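## Task

Using the roller-lane tray, get the yellow supplement bottle and the green supplement bottle onto the top of the two-door cabinet beside arm3, both upright with their entire bases resting on the top. Finish with the tray empty and sitting in the arm1/arm2 room, away from the wall opening. The drink can has to finish upright on top of the furniture it currently stands on. A loaded tray travels down one lane unaided and an empty one comes back along the other lane. It is a failure if either bottle or the drink can contacts a roller lane while no gripper holds it. Anything that stays in place only because a robot holds it does not count. At the end, open the grippers and move the arms away.

## Robot and tools

SETUP. Four identical i2rt Big YAM arms, arm1 to arm4, each with six joints, a two-finger gripper and a wrist camera. arm1 and arm2 share one room, arm3 and arm4 the other; a wall with an opening separates them, and two roller lanes carry the tray between rooms (a loaded tray rolls over on its own, an empty one rolls back on the other lane). Fixed room cameras: cam_arm1_arm2 and cam_arm3_arm4. Wrist cameras: arm1_cam_wrist, arm2_cam_wrist, arm3_cam_wrist, arm4_cam_wrist. With joints 1 and 6 at 0 and the hand level and aimed forward, the wrist camera rides on top of the hand looking toward the fingertips. Reach is roughly 1.0 m from the joint 1 axis.

FRAMES. One common scene frame, origin on the floor, +z up. The hand point is midway between the fingertips; the hand z axis runs along the fingers, and the fingers close along the hand y axis. Foot poses are never printed.

execute_actions. Argument actions: a list holding zero or one action. An action is an object keyed by robot name (arm1, arm2, arm3, arm4); under each name goes joints, an object of absolute targets (not offsets) keyed by joint name. Include any subset of arms and joints. Names, units and allowed ranges (with the tolerance counted as reached): joint1_rad -2.879 to 2.879 ±0.045, turns the whole arm about its foot, positive counter-clockwise seen from above, 0 points the arm the way its foot faces; joint2_rad 0 to 3.141 ±0.14, shoulder, 0 has the upper arm lying back roughly level, increasing lifts it up and then forward; joint3_rad 0 to 3.019 ±0.09, elbow, 0 is fully folded, increasing straightens; joint4_rad -1.692 to 1.57 ±0.055, hand pitch, positive tilts the fingers up; joint5_rad -1.57 to 1.57 ±0.03, sideways hand swing, positive toward the arm's right; joint6_rad -2.094 to 2.094 ±0.035, hand roll, positive clockwise viewed from behind the hand; gripper_m 0 to 0.093 ±0.003, fingertip gap in metres (roughly 50 to 62 N per pad at most, lower on some). All motions in the action start together and may finish at different times; joints move at different speeds, so the hand can sweep a wide path. An unknown key or out-of-range value rejects the whole call and nothing moves. Joints or arms left out may still be driving toward older targets. Optional cameras: list of camera names, or ["all"]; omitted or null means all, [] means none. An empty actions list just reports state and images.

wait: seconds, 0 to 10; commands nothing, the scene keeps running, returns state and images.

zoom_image: camera (one of the six names) and region [x0, y0, x1, y1] in pixels of that camera's latest full image, origin top-left, at most 504 by 504. Only cameras with full images in the latest result work.

finished_scene: scene, the current scene number. Irreversible; the result reports success and gives the next task. Replying without any tool call ends all remaining scenes.

RESULTS. Each result gives robot state, joint_positions, and images in the order listed on the pictures line. joint_status tells how each commanded motion of the last accepted action ended: off_target means it settled away from the target and may still push; contact_stop or time_out means it now holds where it stopped (a timed-out joint may keep a target within 0.375, 0.375, 0.113, 0.225, 0.075, 0.3 rad of where it is for joints 1 to 6 and resume if freed). "joint command not followed", usually with a cause line, means a self/inter-arm clearance check blocked that arm's joint targets (its gripper target still runs); those joints read not_followed and may be retried with later actions. on_its_own lists what the robot is doing without being commanded; "held at" is the held target, not the position. A stop in one call cancels later execute_actions, wait and finished_scene calls in the same reply. A target very close to the current position may not move the joint; loaded joints sag.

HEAT. Holding loads, even while you think, warms motors. MOTOR HOT appears from 85 °C; at 100 °C that arm and gripper go limp and drop (OVER-TEMPERATURE FAULT, joints show limit_stop_at_motor_heat; resend targets afterwards). To relieve a pushing joint, command its reported position.

CAUTIONS. The arms do not stop on contact and can press hard; a hard press between two robots ends the run in failure, and the clearance check may react too late and ignores fingers, gripper housings and wrist cameras. Do not drop objects, slam, or push anything off the work area or onto the floor. Never let a bottle or the can touch a lane unless gripped. Loose objects may occasionally get nudged. Robots do not coordinate timing. The robot keeps your last command while you think. Finish with everything released and arms withdrawn.

Each tool is called after ">>>" as name(argument=value, ...) on one line, values as JSON.

## Session

>>> execute_actions(actions=[])

Scene clock: 0.00 s.
arm1.joint_positions: joint1_rad=-0.649 joint2_rad=+0.623 joint3_rad=+1.479 joint4_rad=-1.528 joint5_rad=+0.165 joint6_rad=-0.731 gripper_m=+0.095
arm1.joint_status: not commanded
arm1.hand: x=-1.0087 y=-0.4629 z=+1.4285 quat_wxyz=(-0.434, +0.635, -0.638, +0.028) (m; scene frame)
arm2.joint_positions: joint1_rad=-0.005 joint2_rad=+0.278 joint3_rad=+1.374 joint4_rad=-1.427 joint5_rad=-0.211 joint6_rad=+0.531 gripper_m=+0.094
arm2.joint_status: not commanded
arm2.hand: x=-1.7183 y=+0.1653 z=+1.5169 quat_wxyz=(-0.541, -0.171, -0.794, -0.218) (m; scene frame)
arm3.joint_positions: joint1_rad=+0.864 joint2_rad=+0.360 joint3_rad=+1.509 joint4_rad=-1.635 joint5_rad=-0.280 joint6_rad=+0.206 gripper_m=+0.094
arm3.joint_status: not commanded
arm3.hand: x=+1.0796 y=-0.5931 z=+1.4367 quat_wxyz=(-0.008, +0.789, -0.313, -0.528) (m; scene frame)
arm4.joint_positions: joint1_rad=+0.458 joint2_rad=+0.350 joint3_rad=+1.658 joint4_rad=-1.589 joint5_rad=+0.119 joint6_rad=-0.595 gripper_m=+0.095
arm4.joint_status: not commanded
arm4.hand: x=+1.7680 y=+0.1300 z=+1.5632 quat_wxyz=(+0.079, -0.703, -0.387, +0.591) (m; scene frame)
pictures: arm1_cam_wrist, arm2_cam_wrist, arm3_cam_wrist, arm4_cam_wrist, cam_arm1_arm2, cam_arm3_arm4
Images, in order (width x height): arm1_cam_wrist 672x504, arm2_cam_wrist 672x504, arm3_cam_wrist 672x504, arm4_cam_wrist 672x504, cam_arm1_arm2 672x504, cam_arm3_arm4 672x504.

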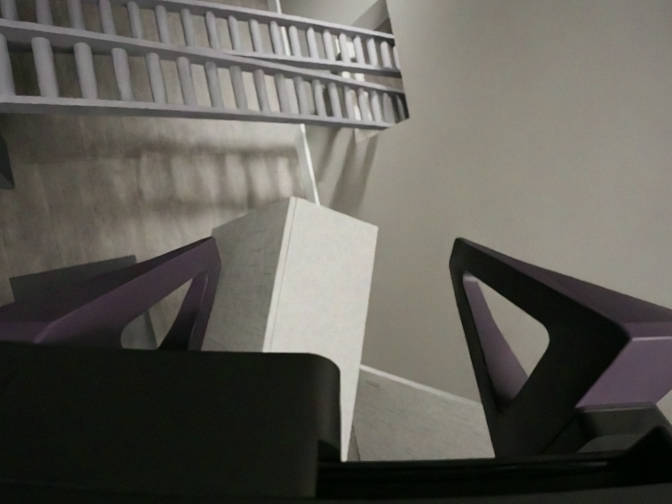

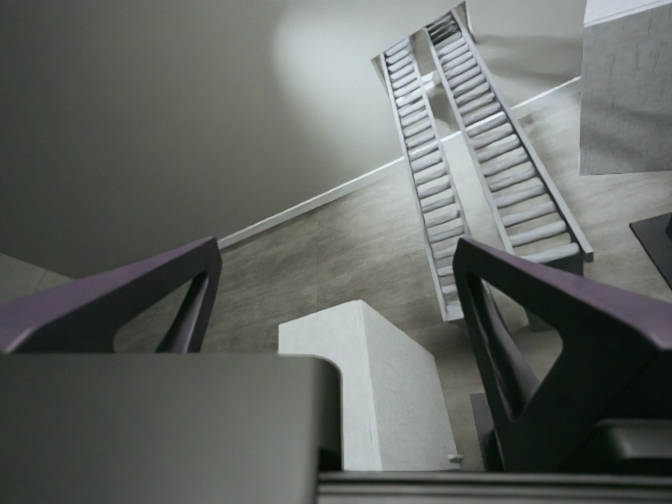

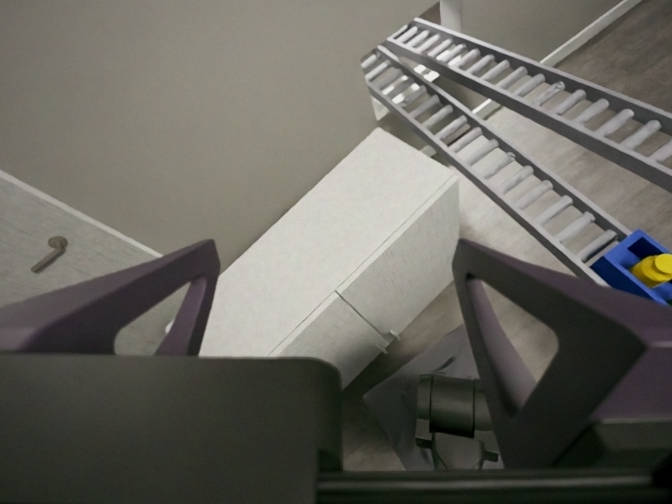

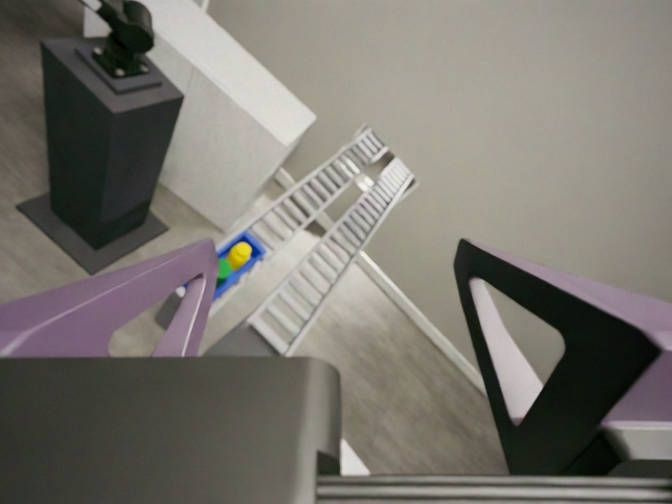

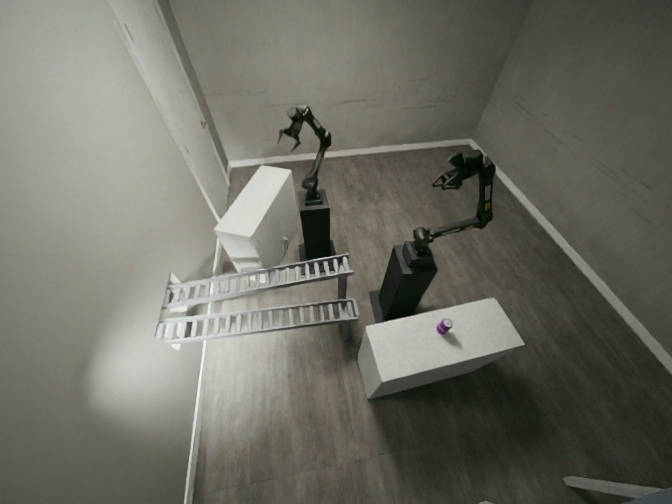

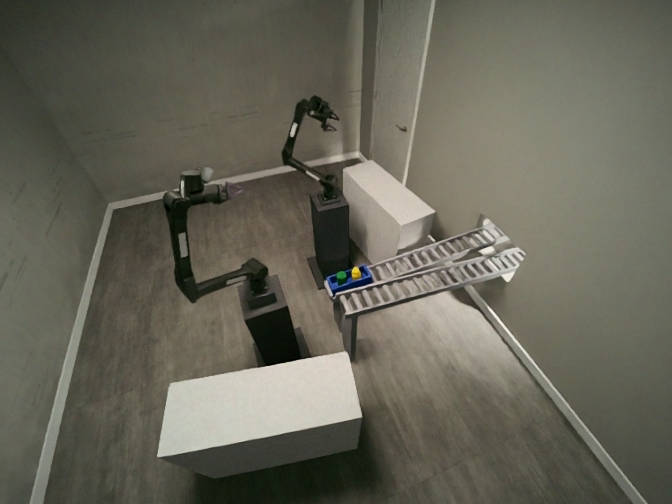

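>>> execute_actions(actions=[{"arm3":{"joints":{"joint1_rad":0.8,"joint2_rad":0.8,"joint3_rad":1.3,"joint4_rad":-0.5,"joint5_rad":0,"joint6_rad":0}},"arm4":{"joints":{"joint1_rad":0.0,"joint2_rad":0.35,"joint3_rad":1.658,"joint4_rad":-1.308,"joint5_rad":0,"joint6_rad":0}},"arm1":{"joints":{"joint5_rad":0,"joint6_rad":0,"joint4_rad":0}},"arm2":{"joints":{"joint2_rad":0.9,"joint3_rad":0.9,"joint4_rad":0,"joint5_rad":0,"joint6_rad":0}}}], cameras=["cam_arm3_arm4"])

>>> zoom_image(camera="cam_arm3_arm4", region=[280, 180, 540, 375])

Scene clock: 5.40 s.
arm1.joint_positions: joint1_rad=-0.649 joint2_rad=+0.623 joint3_rad=+1.479 joint4_rad=-0.013 joint5_rad=+0.002 joint6_rad=-0.011 gripper_m=+0.095
arm1.joint_status: all done
arm1.hand: x=-1.0422 y=-0.4678 z=+1.7643 quat_wxyz=(-0.838, +0.155, -0.324, -0.411) (m; scene frame)
arm2.joint_positions: joint1_rad=-0.005 joint2_rad=+0.903 joint3_rad=+0.868 joint4_rad=-0.028 joint5_rad=-0.004 joint6_rad=+0.010 gripper_m=+0.094
arm2.joint_status: all done
arm2.hand: x=-1.3325 y=+0.1106 z=+1.3976 quat_wxyz=(-0.684, -0.018, -0.729, +0.014) (m; scene frame)
arm3.joint_positions: joint1_rad=+0.804 joint2_rad=+0.795 joint3_rad=+1.277 joint4_rad=-0.521 joint5_rad=-0.003 joint6_rad=+0.015 gripper_m=+0.094
arm3.joint_status: all done
arm3.hand: x=+0.8768 y=-0.3243 z=+1.4890 quat_wxyz=(-0.251, +0.663, -0.279, -0.648) (m; scene frame)
arm4.joint_positions: joint1_rad=+0.004 joint2_rad=+0.350 joint3_rad=+1.658 joint4_rad=-1.334 joint5_rad=+0.004 joint6_rad=-0.010 gripper_m=+0.095
arm4.joint_status: all done
arm4.hand: x=+1.7637 y=+0.1217 z=+1.6246 quat_wxyz=(-0.006, -0.719, -0.022, +0.694) (m; scene frame)
pictures: cam_arm3_arm4
Images, in order (width x height): cam_arm3_arm4 672x504.

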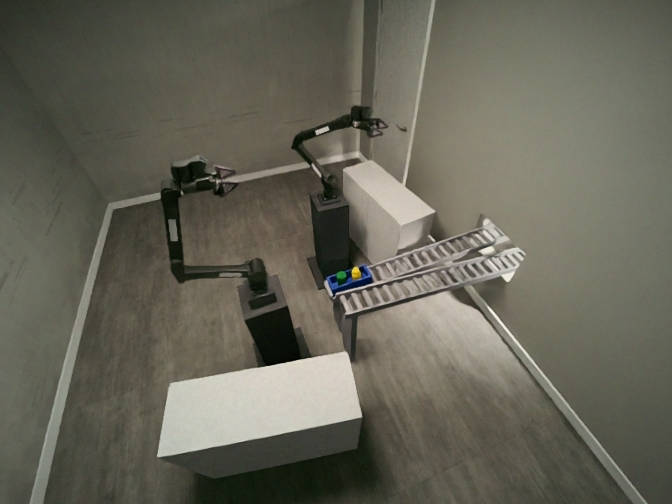

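Region (280, 180, 540, 375) of cam_arm3_arm4's 672x504 image, scaled by 1.938, with more detail than that image has; it fills the top 378 rows of this view, and the rest is white.

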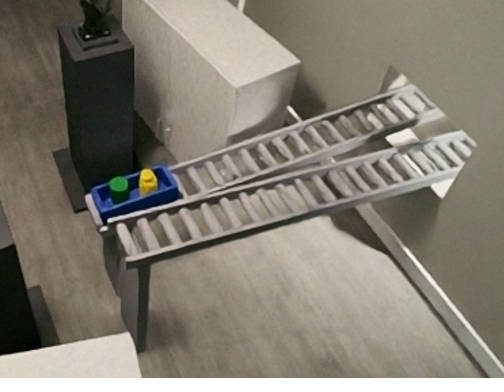

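>>> execute_actions(actions=[{"arm3":{"joints":{"joint1_rad":1.57,"joint4_rad":-1.3}},"arm4":{"joints":{"joint2_rad":1.3,"joint4_rad":-1.3}},"arm2":{"joints":{"joint2_rad":1.6,"joint3_rad":1.6}},"arm1":{"joints":{"joint1_rad":0.3}}}], cameras=["arm3_cam_wrist","arm4_cam_wrist"])

Scene clock: 10.27 s.
arm1.joint_positions: joint1_rad=+0.288 joint2_rad=+0.623 joint3_rad=+1.479 joint4_rad=-0.013 joint5_rad=+0.001 joint6_rad=-0.010 gripper_m=+0.095
arm1.joint_status: all done
arm1.hand: x=-1.1914 y=-0.4395 z=+1.7666 quat_wxyz=(-0.562, +0.280, -0.216, -0.748) (m; scene frame)
arm2.joint_positions: joint1_rad=-0.005 joint2_rad=+1.615 joint3_rad=+1.544 joint4_rad=-0.021 joint5_rad=-0.004 joint6_rad=+0.010 gripper_m=+0.094
arm2.joint_status: all done
arm2.hand: x=-1.0685 y=+0.0980 z=+1.4131 quat_wxyz=(-0.674, -0.018, -0.738, +0.014) (m; scene frame)
arm3.joint_positions: joint1_rad=+1.567 joint2_rad=+0.795 joint3_rad=+1.277 joint4_rad=-1.290 joint5_rad=-0.001 joint6_rad=+0.014 gripper_m=+0.094
arm3.joint_status: all done
arm3.hand: x=+0.8404 y=-0.5938 z=+1.3229 quat_wxyz=(+0.004, +0.926, -0.012, -0.377) (m; scene frame)
arm4.joint_positions: joint1_rad=+0.004 joint2_rad=+1.316 joint3_rad=+1.644 joint4_rad=-1.313 joint5_rad=+0.004 joint6_rad=-0.010 gripper_m=+0.095
arm4.joint_status: all done
arm4.hand: x=+1.3115 y=+0.1051 z=+1.3653 quat_wxyz=(+0.002, -0.959, -0.026, +0.284) (m; scene frame)
pictures: arm3_cam_wrist, arm4_cam_wrist
Images, in order (width x height): arm3_cam_wrist 672x504, arm4_cam_wrist 672x504.

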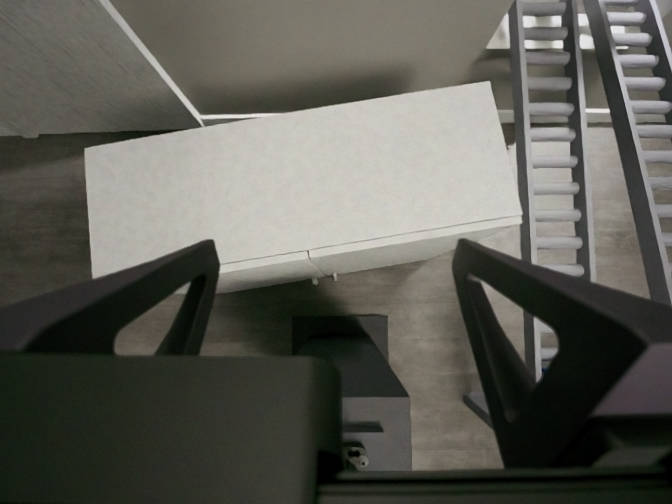

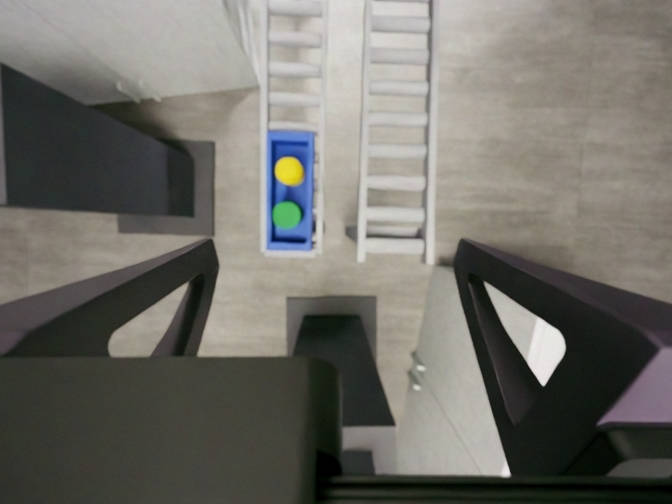

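>>> execute_actions(actions=[{"arm3":{"joints":{"joint1_rad":0.0,"joint4_rad":-1.5}},"arm4":{"joints":{"joint2_rad":0.3,"joint1_rad":-0.8}}}], cameras=[])

>>> execute_actions(actions=[{"arm3":{"joints":{"joint2_rad":1.913,"joint3_rad":1.907,"joint4_rad":-1.564}}}], cameras=["arm3_cam_wrist","cam_arm3_arm4"])

Scene clock: 18.03 s.
arm1.joint_positions: joint1_rad=+0.288 joint2_rad=+0.623 joint3_rad=+1.479 joint4_rad=-0.013 joint5_rad=+0.001 joint6_rad=-0.010 gripper_m=+0.095
arm1.joint_status: not commanded
arm1.hand: x=-1.1914 y=-0.4395 z=+1.7666 quat_wxyz=(-0.562, +0.280, -0.216, -0.748) (m; scene frame)
arm2.joint_positions: joint1_rad=-0.005 joint2_rad=+1.615 joint3_rad=+1.544 joint4_rad=-0.021 joint5_rad=-0.004 joint6_rad=+0.010 gripper_m=+0.094
arm2.joint_status: not commanded
arm2.hand: x=-1.0685 y=+0.0980 z=+1.4131 quat_wxyz=(-0.674, -0.018, -0.738, +0.014) (m; scene frame)
arm3.joint_positions: joint1_rad=+0.003 joint2_rad=+0.795 joint3_rad=+1.277 joint4_rad=-1.490 joint5_rad=+0.000 joint6_rad=+0.013 gripper_m=+0.094
arm3.joint_status: all done
arm3.hand: x=+1.1543 y=-0.3224 z=+1.2872 quat_wxyz=(-0.189, +0.674, -0.686, -0.199) (m; scene frame)
arm4.joint_positions: joint1_rad=-0.797 joint2_rad=+0.280 joint3_rad=+1.665 joint4_rad=-1.312 joint5_rad=+0.002 joint6_rad=-0.008 gripper_m=+0.095
arm4.joint_status: all done
arm4.hand: x=+1.8040 y=+0.1174 z=+1.6320 quat_wxyz=(+0.279, -0.635, +0.245, +0.677) (m; scene frame)
pictures: none
No camera images: the call's "cameras" was empty. Leave "cameras" out to get every camera's image.

Scene clock: 19.80 s.
arm1.joint_positions: joint1_rad=+0.288 joint2_rad=+0.623 joint3_rad=+1.479 joint4_rad=-0.013 joint5_rad=+0.001 joint6_rad=-0.010 gripper_m=+0.095
arm1.joint_status: not commanded
arm1.hand: x=-1.1914 y=-0.4395 z=+1.7666 quat_wxyz=(-0.562, +0.280, -0.216, -0.748) (m; scene frame)
arm2.joint_positions: joint1_rad=-0.005 joint2_rad=+1.615 joint3_rad=+1.544 joint4_rad=-0.021 joint5_rad=-0.004 joint6_rad=+0.010 gripper_m=+0.094
arm2.joint_status: not commanded
arm2.hand: x=-1.0685 y=+0.0980 z=+1.4131 quat_wxyz=(-0.674, -0.018, -0.738, +0.014) (m; scene frame)
arm3.joint_positions: joint1_rad=+0.003 joint2_rad=+1.935 joint3_rad=+1.865 joint4_rad=-1.560 joint5_rad=+0.000 joint6_rad=+0.013 gripper_m=+0.094
arm3.joint_status: all done
arm3.hand: x=+1.1521 y=-0.0121 z=+1.0559 quat_wxyz=(+0.027, +0.702, -0.712, +0.019) (m; scene frame)
arm4.joint_positions: joint1_rad=-0.797 joint2_rad=+0.280 joint3_rad=+1.665 joint4_rad=-1.312 joint5_rad=+0.002 joint6_rad=-0.008 gripper_m=+0.095
arm4.joint_status: not commanded
arm4.hand: x=+1.8040 y=+0.1174 z=+1.6320 quat_wxyz=(+0.279, -0.635, +0.245, +0.677) (m; scene frame)
pictures: arm3_cam_wrist, cam_arm3_arm4
Images, in order (width x height): arm3_cam_wrist 672x504, cam_arm3_arm4 672x504.

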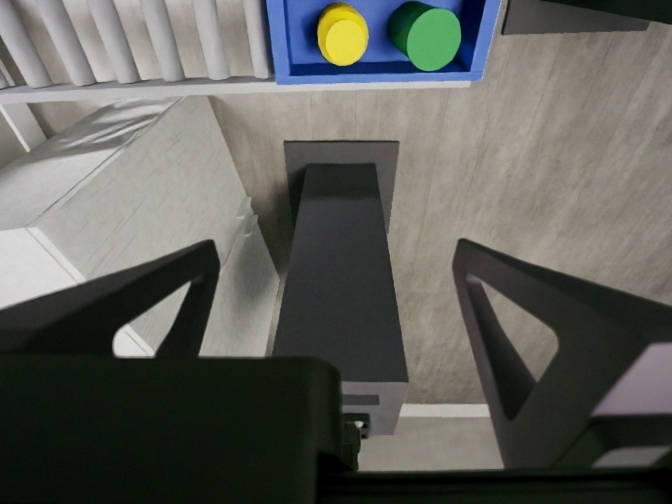

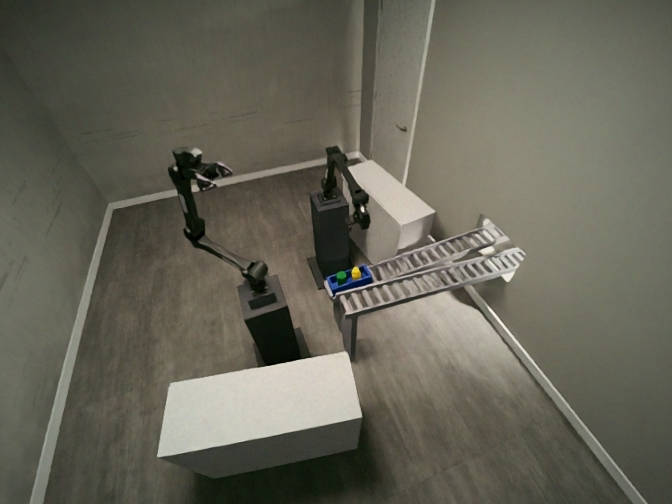

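>>> execute_actions(actions=[{"arm3":{"joints":{"joint2_rad":2.173,"joint3_rad":1.955,"joint4_rad":-1.353}}}], cameras=["arm3_cam_wrist","cam_arm3_arm4"])

Scene clock: 22.30 s.
arm1.joint_positions: joint1_rad=+0.288 joint2_rad=+0.623 joint3_rad=+1.479 joint4_rad=-0.013 joint5_rad=+0.001 joint6_rad=-0.010 gripper_m=+0.095
arm1.joint_status: not commanded
arm1.hand: x=-1.1914 y=-0.4395 z=+1.7666 quat_wxyz=(-0.562, +0.280, -0.216, -0.748) (m; scene frame)
arm2.joint_positions: joint1_rad=-0.005 joint2_rad=+1.615 joint3_rad=+1.544 joint4_rad=-0.021 joint5_rad=-0.004 joint6_rad=+0.010 gripper_m=+0.094
arm2.joint_status: not commanded
arm2.hand: x=-1.0685 y=+0.0980 z=+1.4131 quat_wxyz=(-0.674, -0.018, -0.738, +0.014) (m; scene frame)
arm3.joint_positions: joint1_rad=+0.003 joint2_rad=+2.197 joint3_rad=+1.931 joint4_rad=-1.362 joint5_rad=+0.000 joint6_rad=+0.013 gripper_m=+0.094
arm3.joint_status: all done
arm3.hand: x=+1.1505 y=+0.0534 z=+0.9187 quat_wxyz=(+0.027, +0.702, -0.712, +0.019) (m; scene frame)
arm4.joint_positions: joint1_rad=-0.797 joint2_rad=+0.280 joint3_rad=+1.665 joint4_rad=-1.312 joint5_rad=+0.002 joint6_rad=-0.008 gripper_m=+0.095
arm4.joint_status: not commanded
arm4.hand: x=+1.8040 y=+0.1174 z=+1.6320 quat_wxyz=(+0.279, -0.635, +0.245, +0.677) (m; scene frame)
pictures: arm3_cam_wrist, cam_arm3_arm4
Images, in order (width x height): arm3_cam_wrist 672x504, cam_arm3_arm4 672x504.

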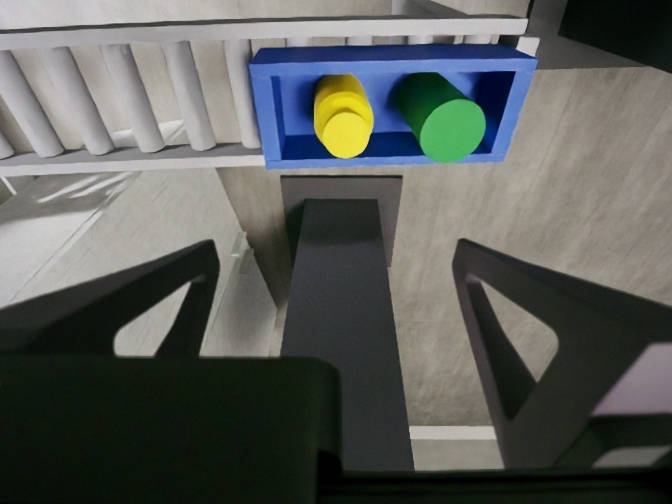

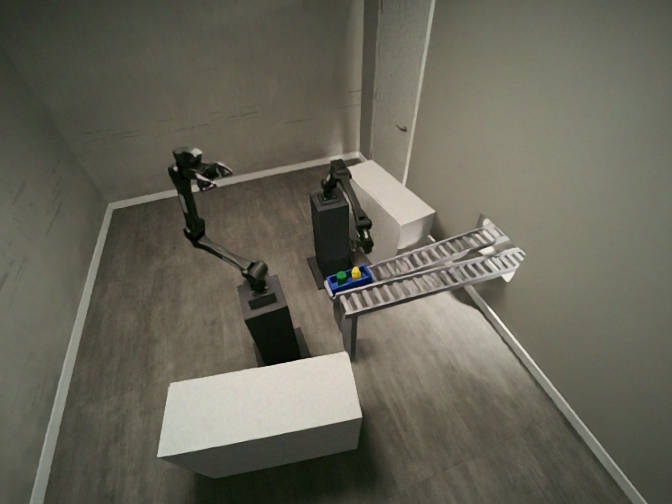

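>>> execute_actions(actions=[{"arm3":{"joints":{"joint1_rad":-0.01,"joint2_rad":2.21,"joint3_rad":1.555,"joint4_rad":-0.86}}}], cameras=["arm3_cam_wrist","cam_arm3_arm4"])

Scene clock: 25.43 s.
arm1.joint_positions: joint1_rad=+0.288 joint2_rad=+0.623 joint3_rad=+1.479 joint4_rad=-0.013 joint5_rad=+0.001 joint6_rad=-0.010 gripper_m=+0.095
arm1.joint_status: not commanded
arm1.hand: x=-1.1914 y=-0.4395 z=+1.7666 quat_wxyz=(-0.562, +0.280, -0.216, -0.748) (m; scene frame)
arm2.joint_positions: joint1_rad=-0.005 joint2_rad=+1.615 joint3_rad=+1.544 joint4_rad=-0.021 joint5_rad=-0.004 joint6_rad=+0.010 gripper_m=+0.094
arm2.joint_status: not commanded
arm2.hand: x=-1.0685 y=+0.0980 z=+1.4131 quat_wxyz=(-0.674, -0.018, -0.738, +0.014) (m; scene frame)
arm3.joint_positions: joint1_rad=-0.003 joint2_rad=+2.206 joint3_rad=+1.551 joint4_rad=-0.872 joint5_rad=+0.000 joint6_rad=+0.013 gripper_m=+0.094
arm3.joint_status: all done
arm3.hand: x=+1.1531 y=+0.0144 z=+0.7845 quat_wxyz=(-0.009, +0.699, -0.714, -0.018) (m; scene frame)
arm4.joint_positions: joint1_rad=-0.797 joint2_rad=+0.280 joint3_rad=+1.665 joint4_rad=-1.312 joint5_rad=+0.002 joint6_rad=-0.008 gripper_m=+0.095
arm4.joint_status: not commanded
arm4.hand: x=+1.8040 y=+0.1174 z=+1.6320 quat_wxyz=(+0.279, -0.635, +0.245, +0.677) (m; scene frame)
pictures: arm3_cam_wrist, cam_arm3_arm4
Images, in order (width x height): arm3_cam_wrist 672x504, cam_arm3_arm4 672x504.

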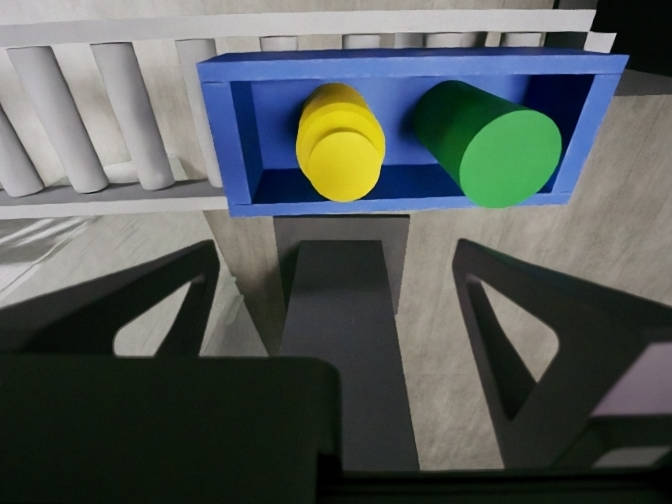

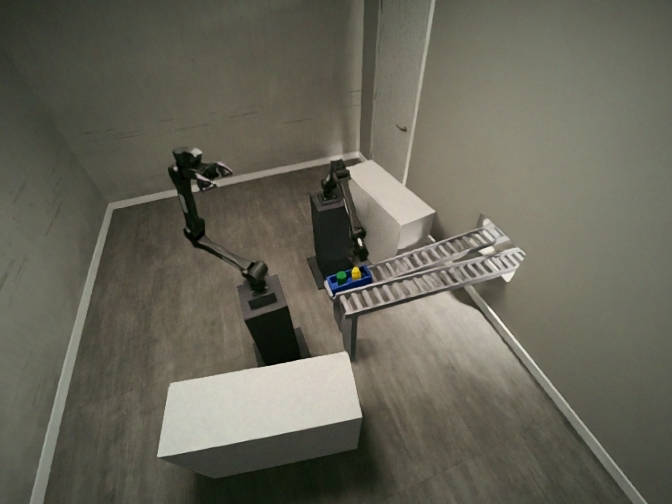

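>>> execute_actions(actions=[{"arm3":{"joints":{"joint1_rad":-0.022,"joint2_rad":2.336,"joint3_rad":1.525,"joint4_rad":-0.745}}}], cameras=["arm3_cam_wrist"])

Scene clock: 29.03 s.
arm1.joint_positions: joint1_rad=+0.288 joint2_rad=+0.623 joint3_rad=+1.479 joint4_rad=-0.013 joint5_rad=+0.001 joint6_rad=-0.010 gripper_m=+0.095
arm1.joint_status: not commanded
arm1.hand: x=-1.1914 y=-0.4395 z=+1.7666 quat_wxyz=(-0.562, +0.280, -0.216, -0.748) (m; scene frame)
arm2.joint_positions: joint1_rad=-0.005 joint2_rad=+1.615 joint3_rad=+1.544 joint4_rad=-0.021 joint5_rad=-0.004 joint6_rad=+0.010 gripper_m=+0.094
arm2.joint_status: not commanded
arm2.hand: x=-1.0685 y=+0.0980 z=+1.4131 quat_wxyz=(-0.674, -0.018, -0.738, +0.014) (m; scene frame)
arm3.joint_positions: joint1_rad=-0.017 joint2_rad=+2.341 joint3_rad=+1.517 joint4_rad=-0.755 joint5_rad=+0.000 joint6_rad=+0.013 gripper_m=+0.094
arm3.joint_status: all done
arm3.hand: x=+1.1599 y=-0.0097 z=+0.6964 quat_wxyz=(+0.009, +0.695, -0.719, +0.001) (m; scene frame)
arm4.joint_positions: joint1_rad=-0.797 joint2_rad=+0.280 joint3_rad=+1.665 joint4_rad=-1.312 joint5_rad=+0.002 joint6_rad=-0.008 gripper_m=+0.095
arm4.joint_status: not commanded
arm4.hand: x=+1.8040 y=+0.1174 z=+1.6320 quat_wxyz=(+0.279, -0.635, +0.245, +0.677) (m; scene frame)
pictures: arm3_cam_wrist
Images, in order (width x height): arm3_cam_wrist 672x504.

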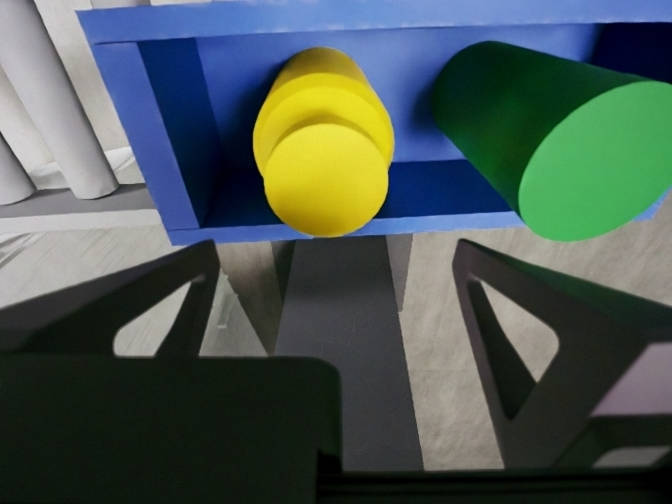

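>>> execute_actions(actions=[{"arm3":{"joints":{"joint1_rad":-0.01,"joint2_rad":2.48,"joint3_rad":1.63,"joint4_rad":-0.70}}}], cameras=["arm3_cam_wrist","cam_arm3_arm4"])

Scene clock: 31.43 s.
arm1.joint_positions: joint1_rad=+0.288 joint2_rad=+0.623 joint3_rad=+1.479 joint4_rad=-0.013 joint5_rad=+0.001 joint6_rad=-0.010 gripper_m=+0.095
arm1.joint_status: not commanded
arm1.hand: x=-1.1914 y=-0.4395 z=+1.7666 quat_wxyz=(-0.562, +0.280, -0.216, -0.748) (m; scene frame)
arm2.joint_positions: joint1_rad=-0.005 joint2_rad=+1.615 joint3_rad=+1.544 joint4_rad=-0.021 joint5_rad=-0.004 joint6_rad=+0.010 gripper_m=+0.094
arm2.joint_status: not commanded
arm2.hand: x=-1.0685 y=+0.0980 z=+1.4131 quat_wxyz=(-0.674, -0.018, -0.738, +0.014) (m; scene frame)
arm3.joint_positions: joint1_rad=-0.017 joint2_rad=+2.476 joint3_rad=+1.606 joint4_rad=-0.705 joint5_rad=+0.000 joint6_rad=+0.013 gripper_m=+0.094
arm3.joint_status: all done
arm3.hand: x=+1.1596 y=+0.0054 z=+0.6408 quat_wxyz=(+0.008, +0.695, -0.719, +0.000) (m; scene frame)
arm4.joint_positions: joint1_rad=-0.797 joint2_rad=+0.280 joint3_rad=+1.665 joint4_rad=-1.312 joint5_rad=+0.002 joint6_rad=-0.008 gripper_m=+0.095
arm4.joint_status: not commanded
arm4.hand: x=+1.8040 y=+0.1174 z=+1.6320 quat_wxyz=(+0.279, -0.635, +0.245, +0.677) (m; scene frame)
pictures: arm3_cam_wrist, cam_arm3_arm4
Images, in order (width x height): arm3_cam_wrist 672x504, cam_arm3_arm4 672x504.

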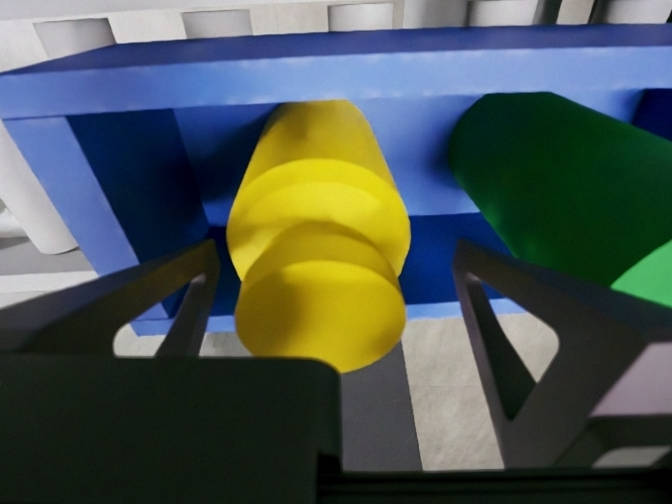

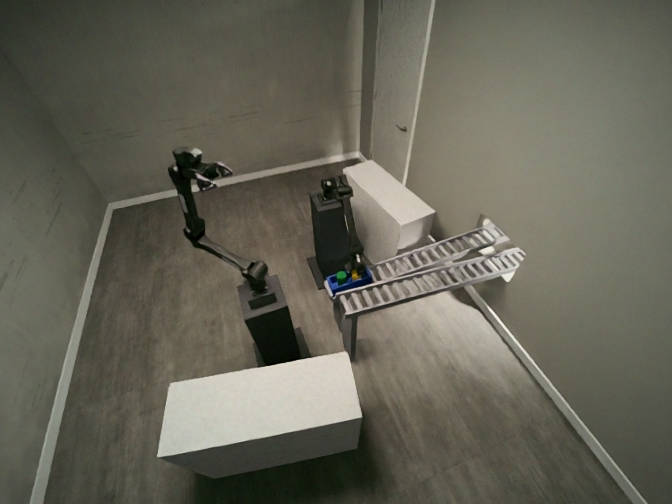

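>>> execute_actions(actions=[{"arm3":{"joints":{"gripper_m":0.03}}}], cameras=["arm3_cam_wrist"])

Scene clock: 32.33 s.
arm1.joint_positions: joint1_rad=+0.288 joint2_rad=+0.623 joint3_rad=+1.479 joint4_rad=-0.013 joint5_rad=+0.001 joint6_rad=-0.010 gripper_m=+0.095
arm1.joint_status: not commanded
arm1.hand: x=-1.1914 y=-0.4395 z=+1.7666 quat_wxyz=(-0.562, +0.280, -0.216, -0.748) (m; scene frame)
arm2.joint_positions: joint1_rad=-0.005 joint2_rad=+1.615 joint3_rad=+1.544 joint4_rad=-0.021 joint5_rad=-0.004 joint6_rad=+0.010 gripper_m=+0.094
arm2.joint_status: not commanded
arm2.hand: x=-1.0685 y=+0.0980 z=+1.4131 quat_wxyz=(-0.674, -0.018, -0.738, +0.014) (m; scene frame)
arm3.joint_positions: joint1_rad=-0.016 joint2_rad=+2.476 joint3_rad=+1.606 joint4_rad=-0.705 joint5_rad=+0.000 joint6_rad=+0.012 gripper_m=+0.064
arm3.joint_status: gripper_m off_target (ended at +0.064, target +0.030)
arm3.hand: x=+1.1591 y=+0.0054 z=+0.6408 quat_wxyz=(+0.008, +0.695, -0.719, +0.000) (m; scene frame)
arm4.joint_positions: joint1_rad=-0.797 joint2_rad=+0.280 joint3_rad=+1.665 joint4_rad=-1.312 joint5_rad=+0.002 joint6_rad=-0.008 gripper_m=+0.095
arm4.joint_status: not commanded
arm4.hand: x=+1.8040 y=+0.1174 z=+1.6320 quat_wxyz=(+0.279, -0.635, +0.245, +0.677) (m; scene frame)
pictures: arm3_cam_wrist
Images, in order (width x height): arm3_cam_wrist 672x504.

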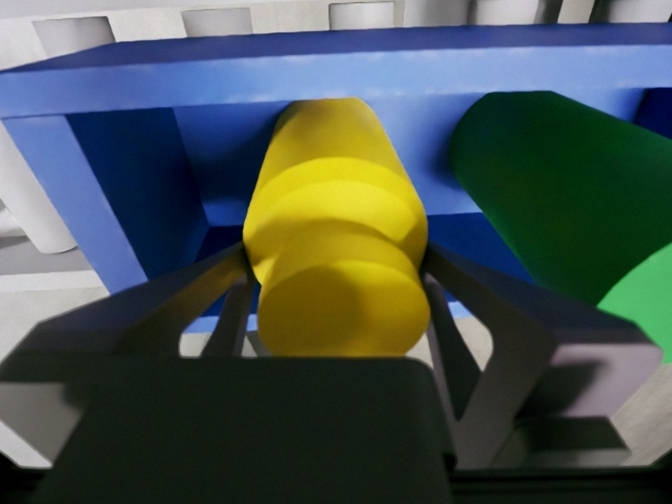

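>>> execute_actions(actions=[{"arm3":{"joints":{"joint2_rad":2.215,"joint3_rad":1.575,"joint4_rad":-0.90}}}], cameras=["arm3_cam_wrist"])

>>> execute_actions(actions=[{"arm3":{"joints":{"joint2_rad":1.99,"joint3_rad":1.69,"joint4_rad":-1.22}}}], cameras=[])

>>> execute_actions(actions=[{"arm3":{"joints":{"joint1_rad":1.8}}}], cameras=["arm3_cam_wrist","cam_arm3_arm4"])

Scene clock: 35.20 s.
arm1.joint_positions: joint1_rad=+0.288 joint2_rad=+0.623 joint3_rad=+1.479 joint4_rad=-0.013 joint5_rad=+0.001 joint6_rad=-0.010 gripper_m=+0.095
arm1.joint_status: not commanded
arm1.hand: x=-1.1914 y=-0.4395 z=+1.7666 quat_wxyz=(-0.562, +0.280, -0.216, -0.748) (m; scene frame)
arm2.joint_positions: joint1_rad=-0.005 joint2_rad=+1.615 joint3_rad=+1.544 joint4_rad=-0.021 joint5_rad=-0.004 joint6_rad=+0.010 gripper_m=+0.094
arm2.joint_status: not commanded
arm2.hand: x=-1.0685 y=+0.0980 z=+1.4131 quat_wxyz=(-0.674, -0.018, -0.738, +0.014) (m; scene frame)
arm3.joint_positions: joint1_rad=-0.016 joint2_rad=+2.207 joint3_rad=+1.563 joint4_rad=-0.891 joint5_rad=+0.000 joint6_rad=+0.012 gripper_m=+0.064
arm3.joint_status: all done
arm3.hand: x=+1.1611 y=+0.0149 z=+0.7868 quat_wxyz=(-0.006, +0.695, -0.719, -0.014) (m; scene frame)
arm4.joint_positions: joint1_rad=-0.797 joint2_rad=+0.280 joint3_rad=+1.665 joint4_rad=-1.312 joint5_rad=+0.002 joint6_rad=-0.008 gripper_m=+0.095
arm4.joint_status: not commanded
arm4.hand: x=+1.8040 y=+0.1174 z=+1.6320 quat_wxyz=(+0.279, -0.635, +0.245, +0.677) (m; scene frame)
pictures: arm3_cam_wrist
Images, in order (width x height): arm3_cam_wrist 672x504.

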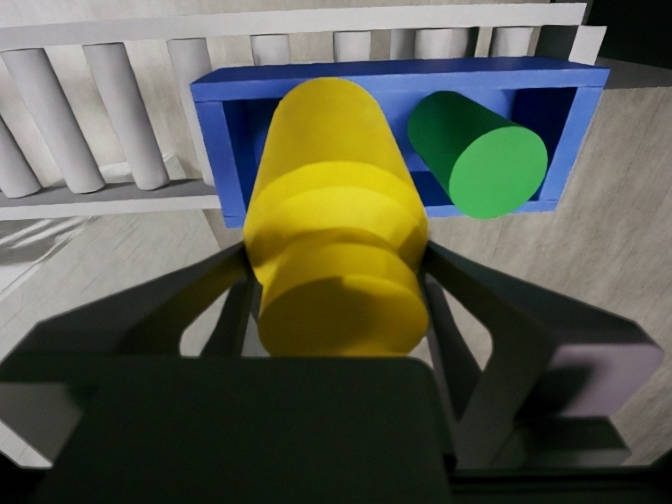

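Scene clock: 36.47 s.
arm1.joint_positions: joint1_rad=+0.288 joint2_rad=+0.623 joint3_rad=+1.479 joint4_rad=-0.013 joint5_rad=+0.001 joint6_rad=-0.010 gripper_m=+0.095
arm1.joint_status: not commanded
arm1.hand: x=-1.1914 y=-0.4395 z=+1.7666 quat_wxyz=(-0.562, +0.280, -0.216, -0.748) (m; scene frame)
arm2.joint_positions: joint1_rad=-0.005 joint2_rad=+1.615 joint3_rad=+1.544 joint4_rad=-0.021 joint5_rad=-0.004 joint6_rad=+0.010 gripper_m=+0.094
arm2.joint_status: not commanded
arm2.hand: x=-1.0685 y=+0.0980 z=+1.4131 quat_wxyz=(-0.674, -0.018, -0.738, +0.014) (m; scene frame)
arm3.joint_positions: joint1_rad=-0.016 joint2_rad=+1.983 joint3_rad=+1.658 joint4_rad=-1.211 joint5_rad=+0.000 joint6_rad=+0.012 gripper_m=+0.064
arm3.joint_status: all done
arm3.hand: x=+1.1628 y=+0.0069 z=+0.9498 quat_wxyz=(-0.006, +0.695, -0.719, -0.014) (m; scene frame)
arm4.joint_positions: joint1_rad=-0.797 joint2_rad=+0.280 joint3_rad=+1.665 joint4_rad=-1.312 joint5_rad=+0.002 joint6_rad=-0.008 gripper_m=+0.095
arm4.joint_status: not commanded
arm4.hand: x=+1.8040 y=+0.1174 z=+1.6320 quat_wxyz=(+0.279, -0.635, +0.245, +0.677) (m; scene frame)
pictures: none
No camera images: the call's "cameras" was empty. Leave "cameras" out to get every camera's image.

Scene clock: 38.70 s.
arm1.joint_positions: joint1_rad=+0.288 joint2_rad=+0.623 joint3_rad=+1.479 joint4_rad=-0.013 joint5_rad=+0.001 joint6_rad=-0.010 gripper_m=+0.095
arm1.joint_status: not commanded
arm1.hand: x=-1.1914 y=-0.4395 z=+1.7666 quat_wxyz=(-0.562, +0.280, -0.216, -0.748) (m; scene frame)
arm2.joint_positions: joint1_rad=-0.005 joint2_rad=+1.615 joint3_rad=+1.544 joint4_rad=-0.021 joint5_rad=-0.004 joint6_rad=+0.010 gripper_m=+0.094
arm2.joint_status: not commanded
arm2.hand: x=-1.0685 y=+0.0980 z=+1.4131 quat_wxyz=(-0.674, -0.018, -0.738, +0.014) (m; scene frame)
arm3.joint_positions: joint1_rad=+1.803 joint2_rad=+1.991 joint3_rad=+1.658 joint4_rad=-1.211 joint5_rad=-0.002 joint6_rad=+0.012 gripper_m=+0.064
arm3.joint_status: all done
arm3.hand: x=+0.5589 y=-0.7359 z=+0.9574 quat_wxyz=(+0.006, +0.994, +0.107, -0.020) (m; scene frame)
arm4.joint_positions: joint1_rad=-0.797 joint2_rad=+0.280 joint3_rad=+1.665 joint4_rad=-1.312 joint5_rad=+0.002 joint6_rad=-0.008 gripper_m=+0.095
arm4.joint_status: not commanded
arm4.hand: x=+1.8040 y=+0.1174 z=+1.6320 quat_wxyz=(+0.279, -0.635, +0.245, +0.677) (m; scene frame)
pictures: arm3_cam_wrist, cam_arm3_arm4
Images, in order (width x height): arm3_cam_wrist 672x504, cam_arm3_arm4 672x504.

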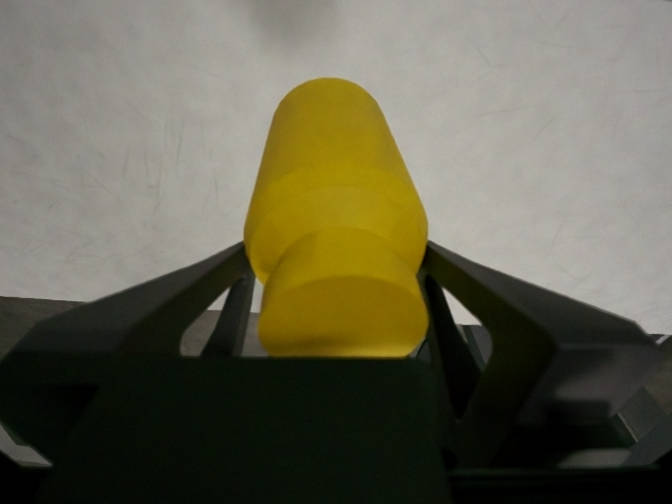

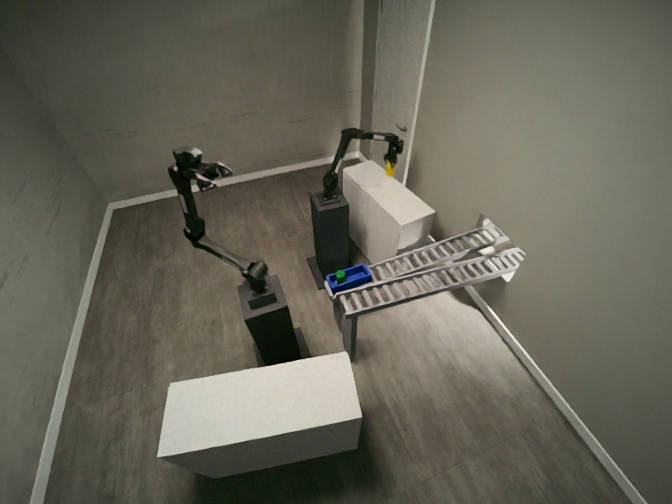

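>>> execute_actions(actions=[{"arm3":{"joints":{"joint2_rad":2.04,"joint4_rad":-1.18}}}], cameras=["arm3_cam_wrist","cam_arm3_arm4"])

>>> zoom_image(camera="cam_arm3_arm4", region=[330, 110, 450, 230])

Scene clock: 40.37 s.
arm1.joint_positions: joint1_rad=+0.288 joint2_rad=+0.623 joint3_rad=+1.479 joint4_rad=-0.013 joint5_rad=+0.001 joint6_rad=-0.010 gripper_m=+0.095
arm1.joint_status: not commanded
arm1.hand: x=-1.1914 y=-0.4395 z=+1.7666 quat_wxyz=(-0.562, +0.280, -0.216, -0.748) (m; scene frame)
arm2.joint_positions: joint1_rad=-0.005 joint2_rad=+1.615 joint3_rad=+1.544 joint4_rad=-0.021 joint5_rad=-0.004 joint6_rad=+0.010 gripper_m=+0.094
arm2.joint_status: not commanded
arm2.hand: x=-1.0685 y=+0.0980 z=+1.4131 quat_wxyz=(-0.674, -0.018, -0.738, +0.014) (m; scene frame)
arm3.joint_positions: joint1_rad=+1.803 joint2_rad=+2.041 joint3_rad=+1.658 joint4_rad=-1.192 joint5_rad=-0.002 joint6_rad=+0.012 gripper_m=+0.064
arm3.joint_status: all done
arm3.hand: x=+0.5573 y=-0.7364 z=+0.9283 quat_wxyz=(+0.004, +0.994, +0.107, -0.004) (m; scene frame)
arm4.joint_positions: joint1_rad=-0.797 joint2_rad=+0.280 joint3_rad=+1.665 joint4_rad=-1.312 joint5_rad=+0.002 joint6_rad=-0.008 gripper_m=+0.095
arm4.joint_status: not commanded
arm4.hand: x=+1.8040 y=+0.1174 z=+1.6320 quat_wxyz=(+0.279, -0.635, +0.245, +0.677) (m; scene frame)
pictures: arm3_cam_wrist, cam_arm3_arm4
Images, in order (width x height): arm3_cam_wrist 672x504, cam_arm3_arm4 672x504.

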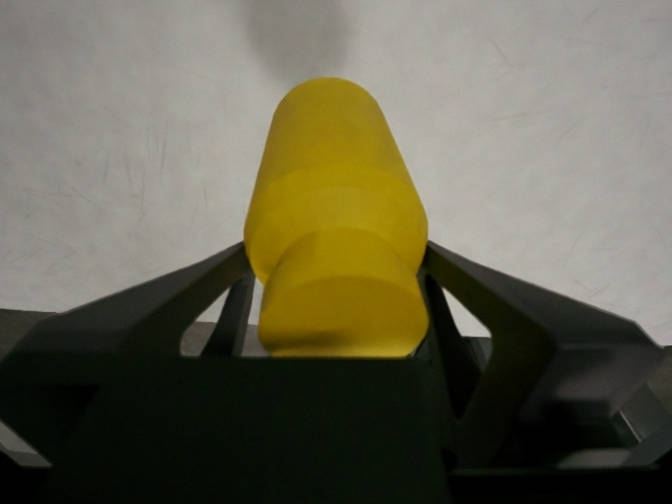

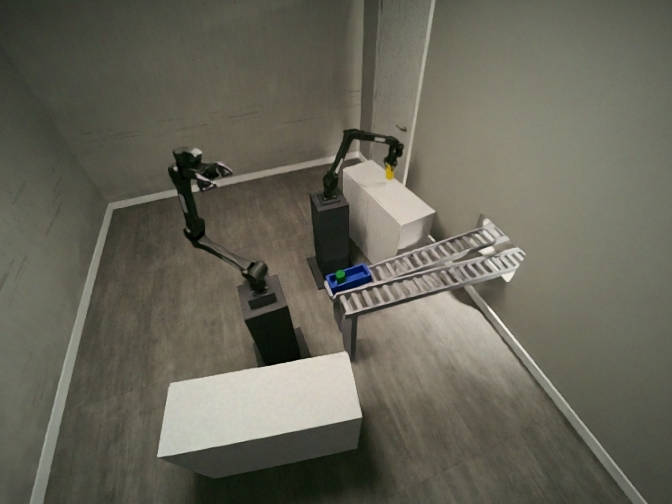

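Region (330, 110, 450, 230) of cam_arm3_arm4's 672x504 image, scaled by 4.200, with more detail than that image has.

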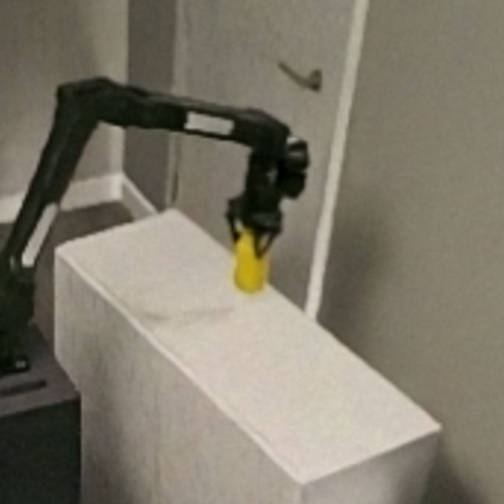

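>>> execute_actions(actions=[{"arm3":{"joints":{"joint2_rad":2.105,"joint3_rad":1.6,"joint4_rad":-1.04}}}], cameras=["arm3_cam_wrist","cam_arm3_arm4"])

>>> zoom_image(camera="cam_arm3_arm4", region=[330, 110, 450, 230])

Scene clock: 42.13 s.
arm1.joint_positions: joint1_rad=+0.288 joint2_rad=+0.623 joint3_rad=+1.479 joint4_rad=-0.013 joint5_rad=+0.001 joint6_rad=-0.010 gripper_m=+0.095
arm1.joint_status: not commanded
arm1.hand: x=-1.1914 y=-0.4395 z=+1.7666 quat_wxyz=(-0.562, +0.280, -0.216, -0.748) (m; scene frame)
arm2.joint_positions: joint1_rad=-0.005 joint2_rad=+1.615 joint3_rad=+1.544 joint4_rad=-0.021 joint5_rad=-0.004 joint6_rad=+0.010 gripper_m=+0.094
arm2.joint_status: not commanded
arm2.hand: x=-1.0685 y=+0.0980 z=+1.4131 quat_wxyz=(-0.674, -0.018, -0.738, +0.014) (m; scene frame)
arm3.joint_positions: joint1_rad=+1.804 joint2_rad=+2.101 joint3_rad=+1.596 joint4_rad=-1.050 joint5_rad=-0.004 joint6_rad=+0.012 gripper_m=+0.064
arm3.joint_status: all done
arm3.hand: x=+0.5541 y=-0.7381 z=+0.8718 quat_wxyz=(+0.006, +0.994, +0.108, -0.014) (m; scene frame)
arm4.joint_positions: joint1_rad=-0.797 joint2_rad=+0.280 joint3_rad=+1.665 joint4_rad=-1.312 joint5_rad=+0.002 joint6_rad=-0.008 gripper_m=+0.095
arm4.joint_status: not commanded
arm4.hand: x=+1.8040 y=+0.1174 z=+1.6320 quat_wxyz=(+0.279, -0.635, +0.245, +0.677) (m; scene frame)
pictures: arm3_cam_wrist, cam_arm3_arm4
Images, in order (width x height): arm3_cam_wrist 672x504, cam_arm3_arm4 672x504.

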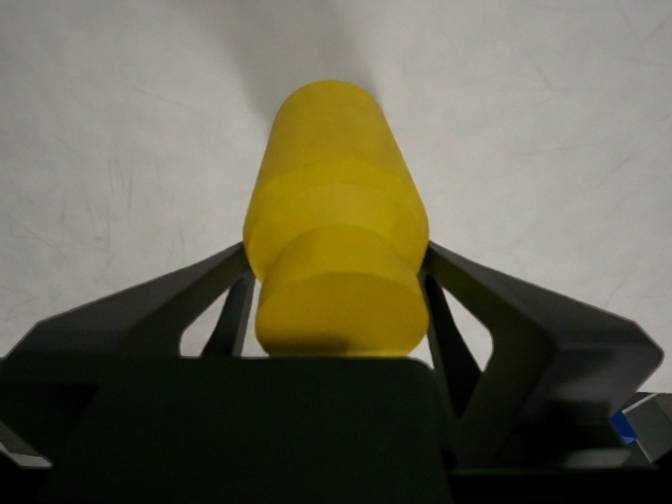

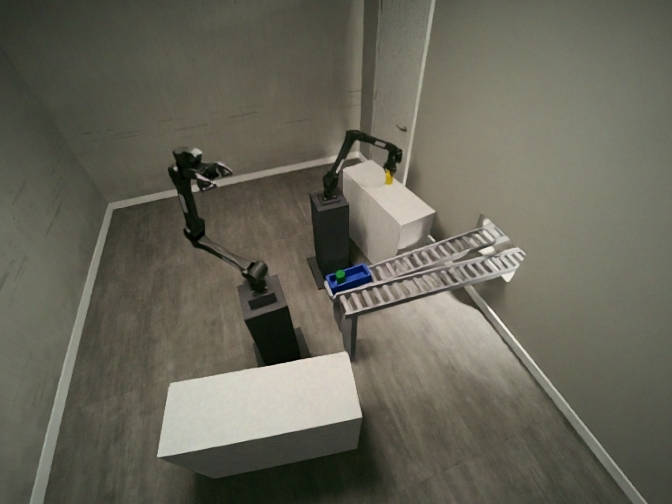

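Region (330, 110, 450, 230) of cam_arm3_arm4's 672x504 image, scaled by 4.200, with more detail than that image has.

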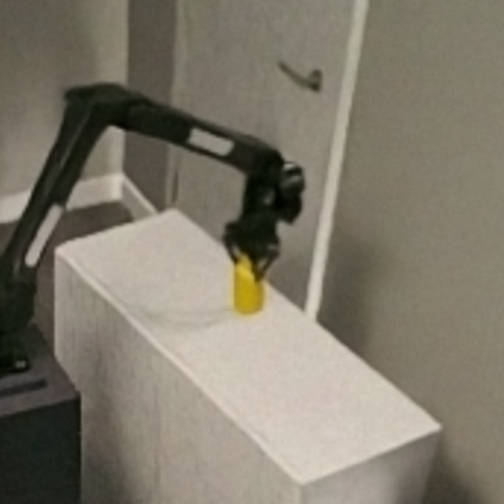

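>>> execute_actions(actions=[{"arm3":{"joints":{"joint2_rad":2.13,"joint4_rad":-1.025}}}], cameras=["arm3_cam_wrist","cam_arm3_arm4"])

>>> zoom_image(camera="cam_arm3_arm4", region=[360, 140, 420, 200])

Scene clock: 43.27 s.
arm1.joint_positions: joint1_rad=+0.288 joint2_rad=+0.623 joint3_rad=+1.479 joint4_rad=-0.013 joint5_rad=+0.001 joint6_rad=-0.010 gripper_m=+0.095
arm1.joint_status: not commanded
arm1.hand: x=-1.1914 y=-0.4395 z=+1.7666 quat_wxyz=(-0.562, +0.280, -0.216, -0.748) (m; scene frame)
arm2.joint_positions: joint1_rad=-0.005 joint2_rad=+1.615 joint3_rad=+1.544 joint4_rad=-0.021 joint5_rad=-0.004 joint6_rad=+0.010 gripper_m=+0.094
arm2.joint_status: not commanded
arm2.hand: x=-1.0685 y=+0.0980 z=+1.4131 quat_wxyz=(-0.674, -0.018, -0.738, +0.014) (m; scene frame)
arm3.joint_positions: joint1_rad=+1.804 joint2_rad=+2.101 joint3_rad=+1.596 joint4_rad=-1.041 joint5_rad=-0.004 joint6_rad=+0.012 gripper_m=+0.064
arm3.joint_status: all done
arm3.hand: x=+0.5520 y=-0.7386 z=+0.8719 quat_wxyz=(+0.006, +0.994, +0.108, -0.018) (m; scene frame)
arm4.joint_positions: joint1_rad=-0.797 joint2_rad=+0.280 joint3_rad=+1.665 joint4_rad=-1.312 joint5_rad=+0.002 joint6_rad=-0.008 gripper_m=+0.095
arm4.joint_status: not commanded
arm4.hand: x=+1.8040 y=+0.1174 z=+1.6320 quat_wxyz=(+0.279, -0.635, +0.245, +0.677) (m; scene frame)
pictures: arm3_cam_wrist, cam_arm3_arm4
Images, in order (width x height): arm3_cam_wrist 672x504, cam_arm3_arm4 672x504.

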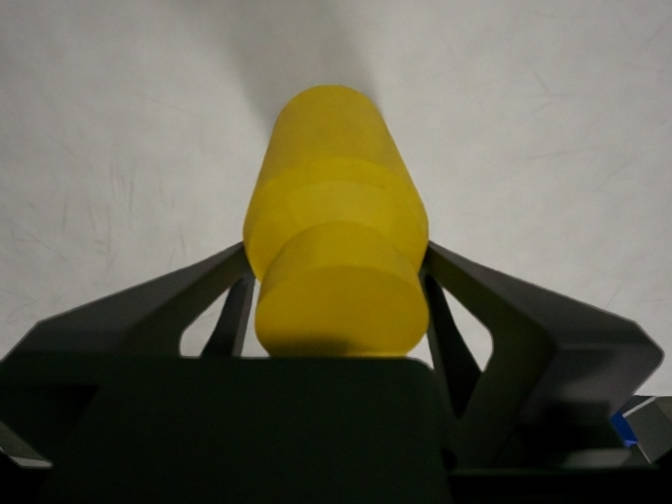

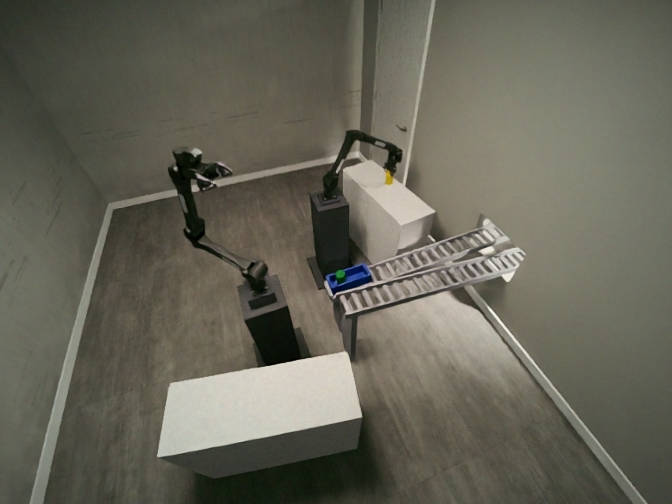

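Region (360, 140, 420, 200) of cam_arm3_arm4's 672x504 image, scaled by 8.400, with more detail than that image has.

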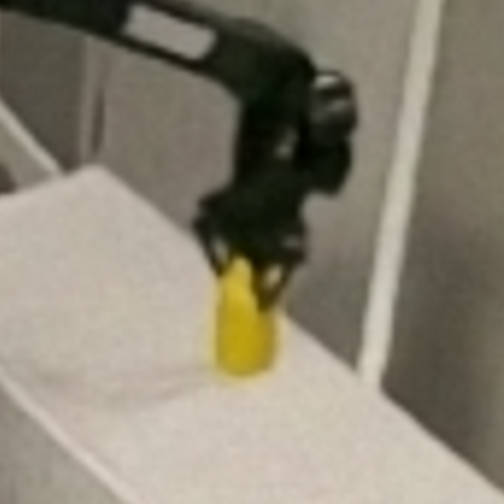

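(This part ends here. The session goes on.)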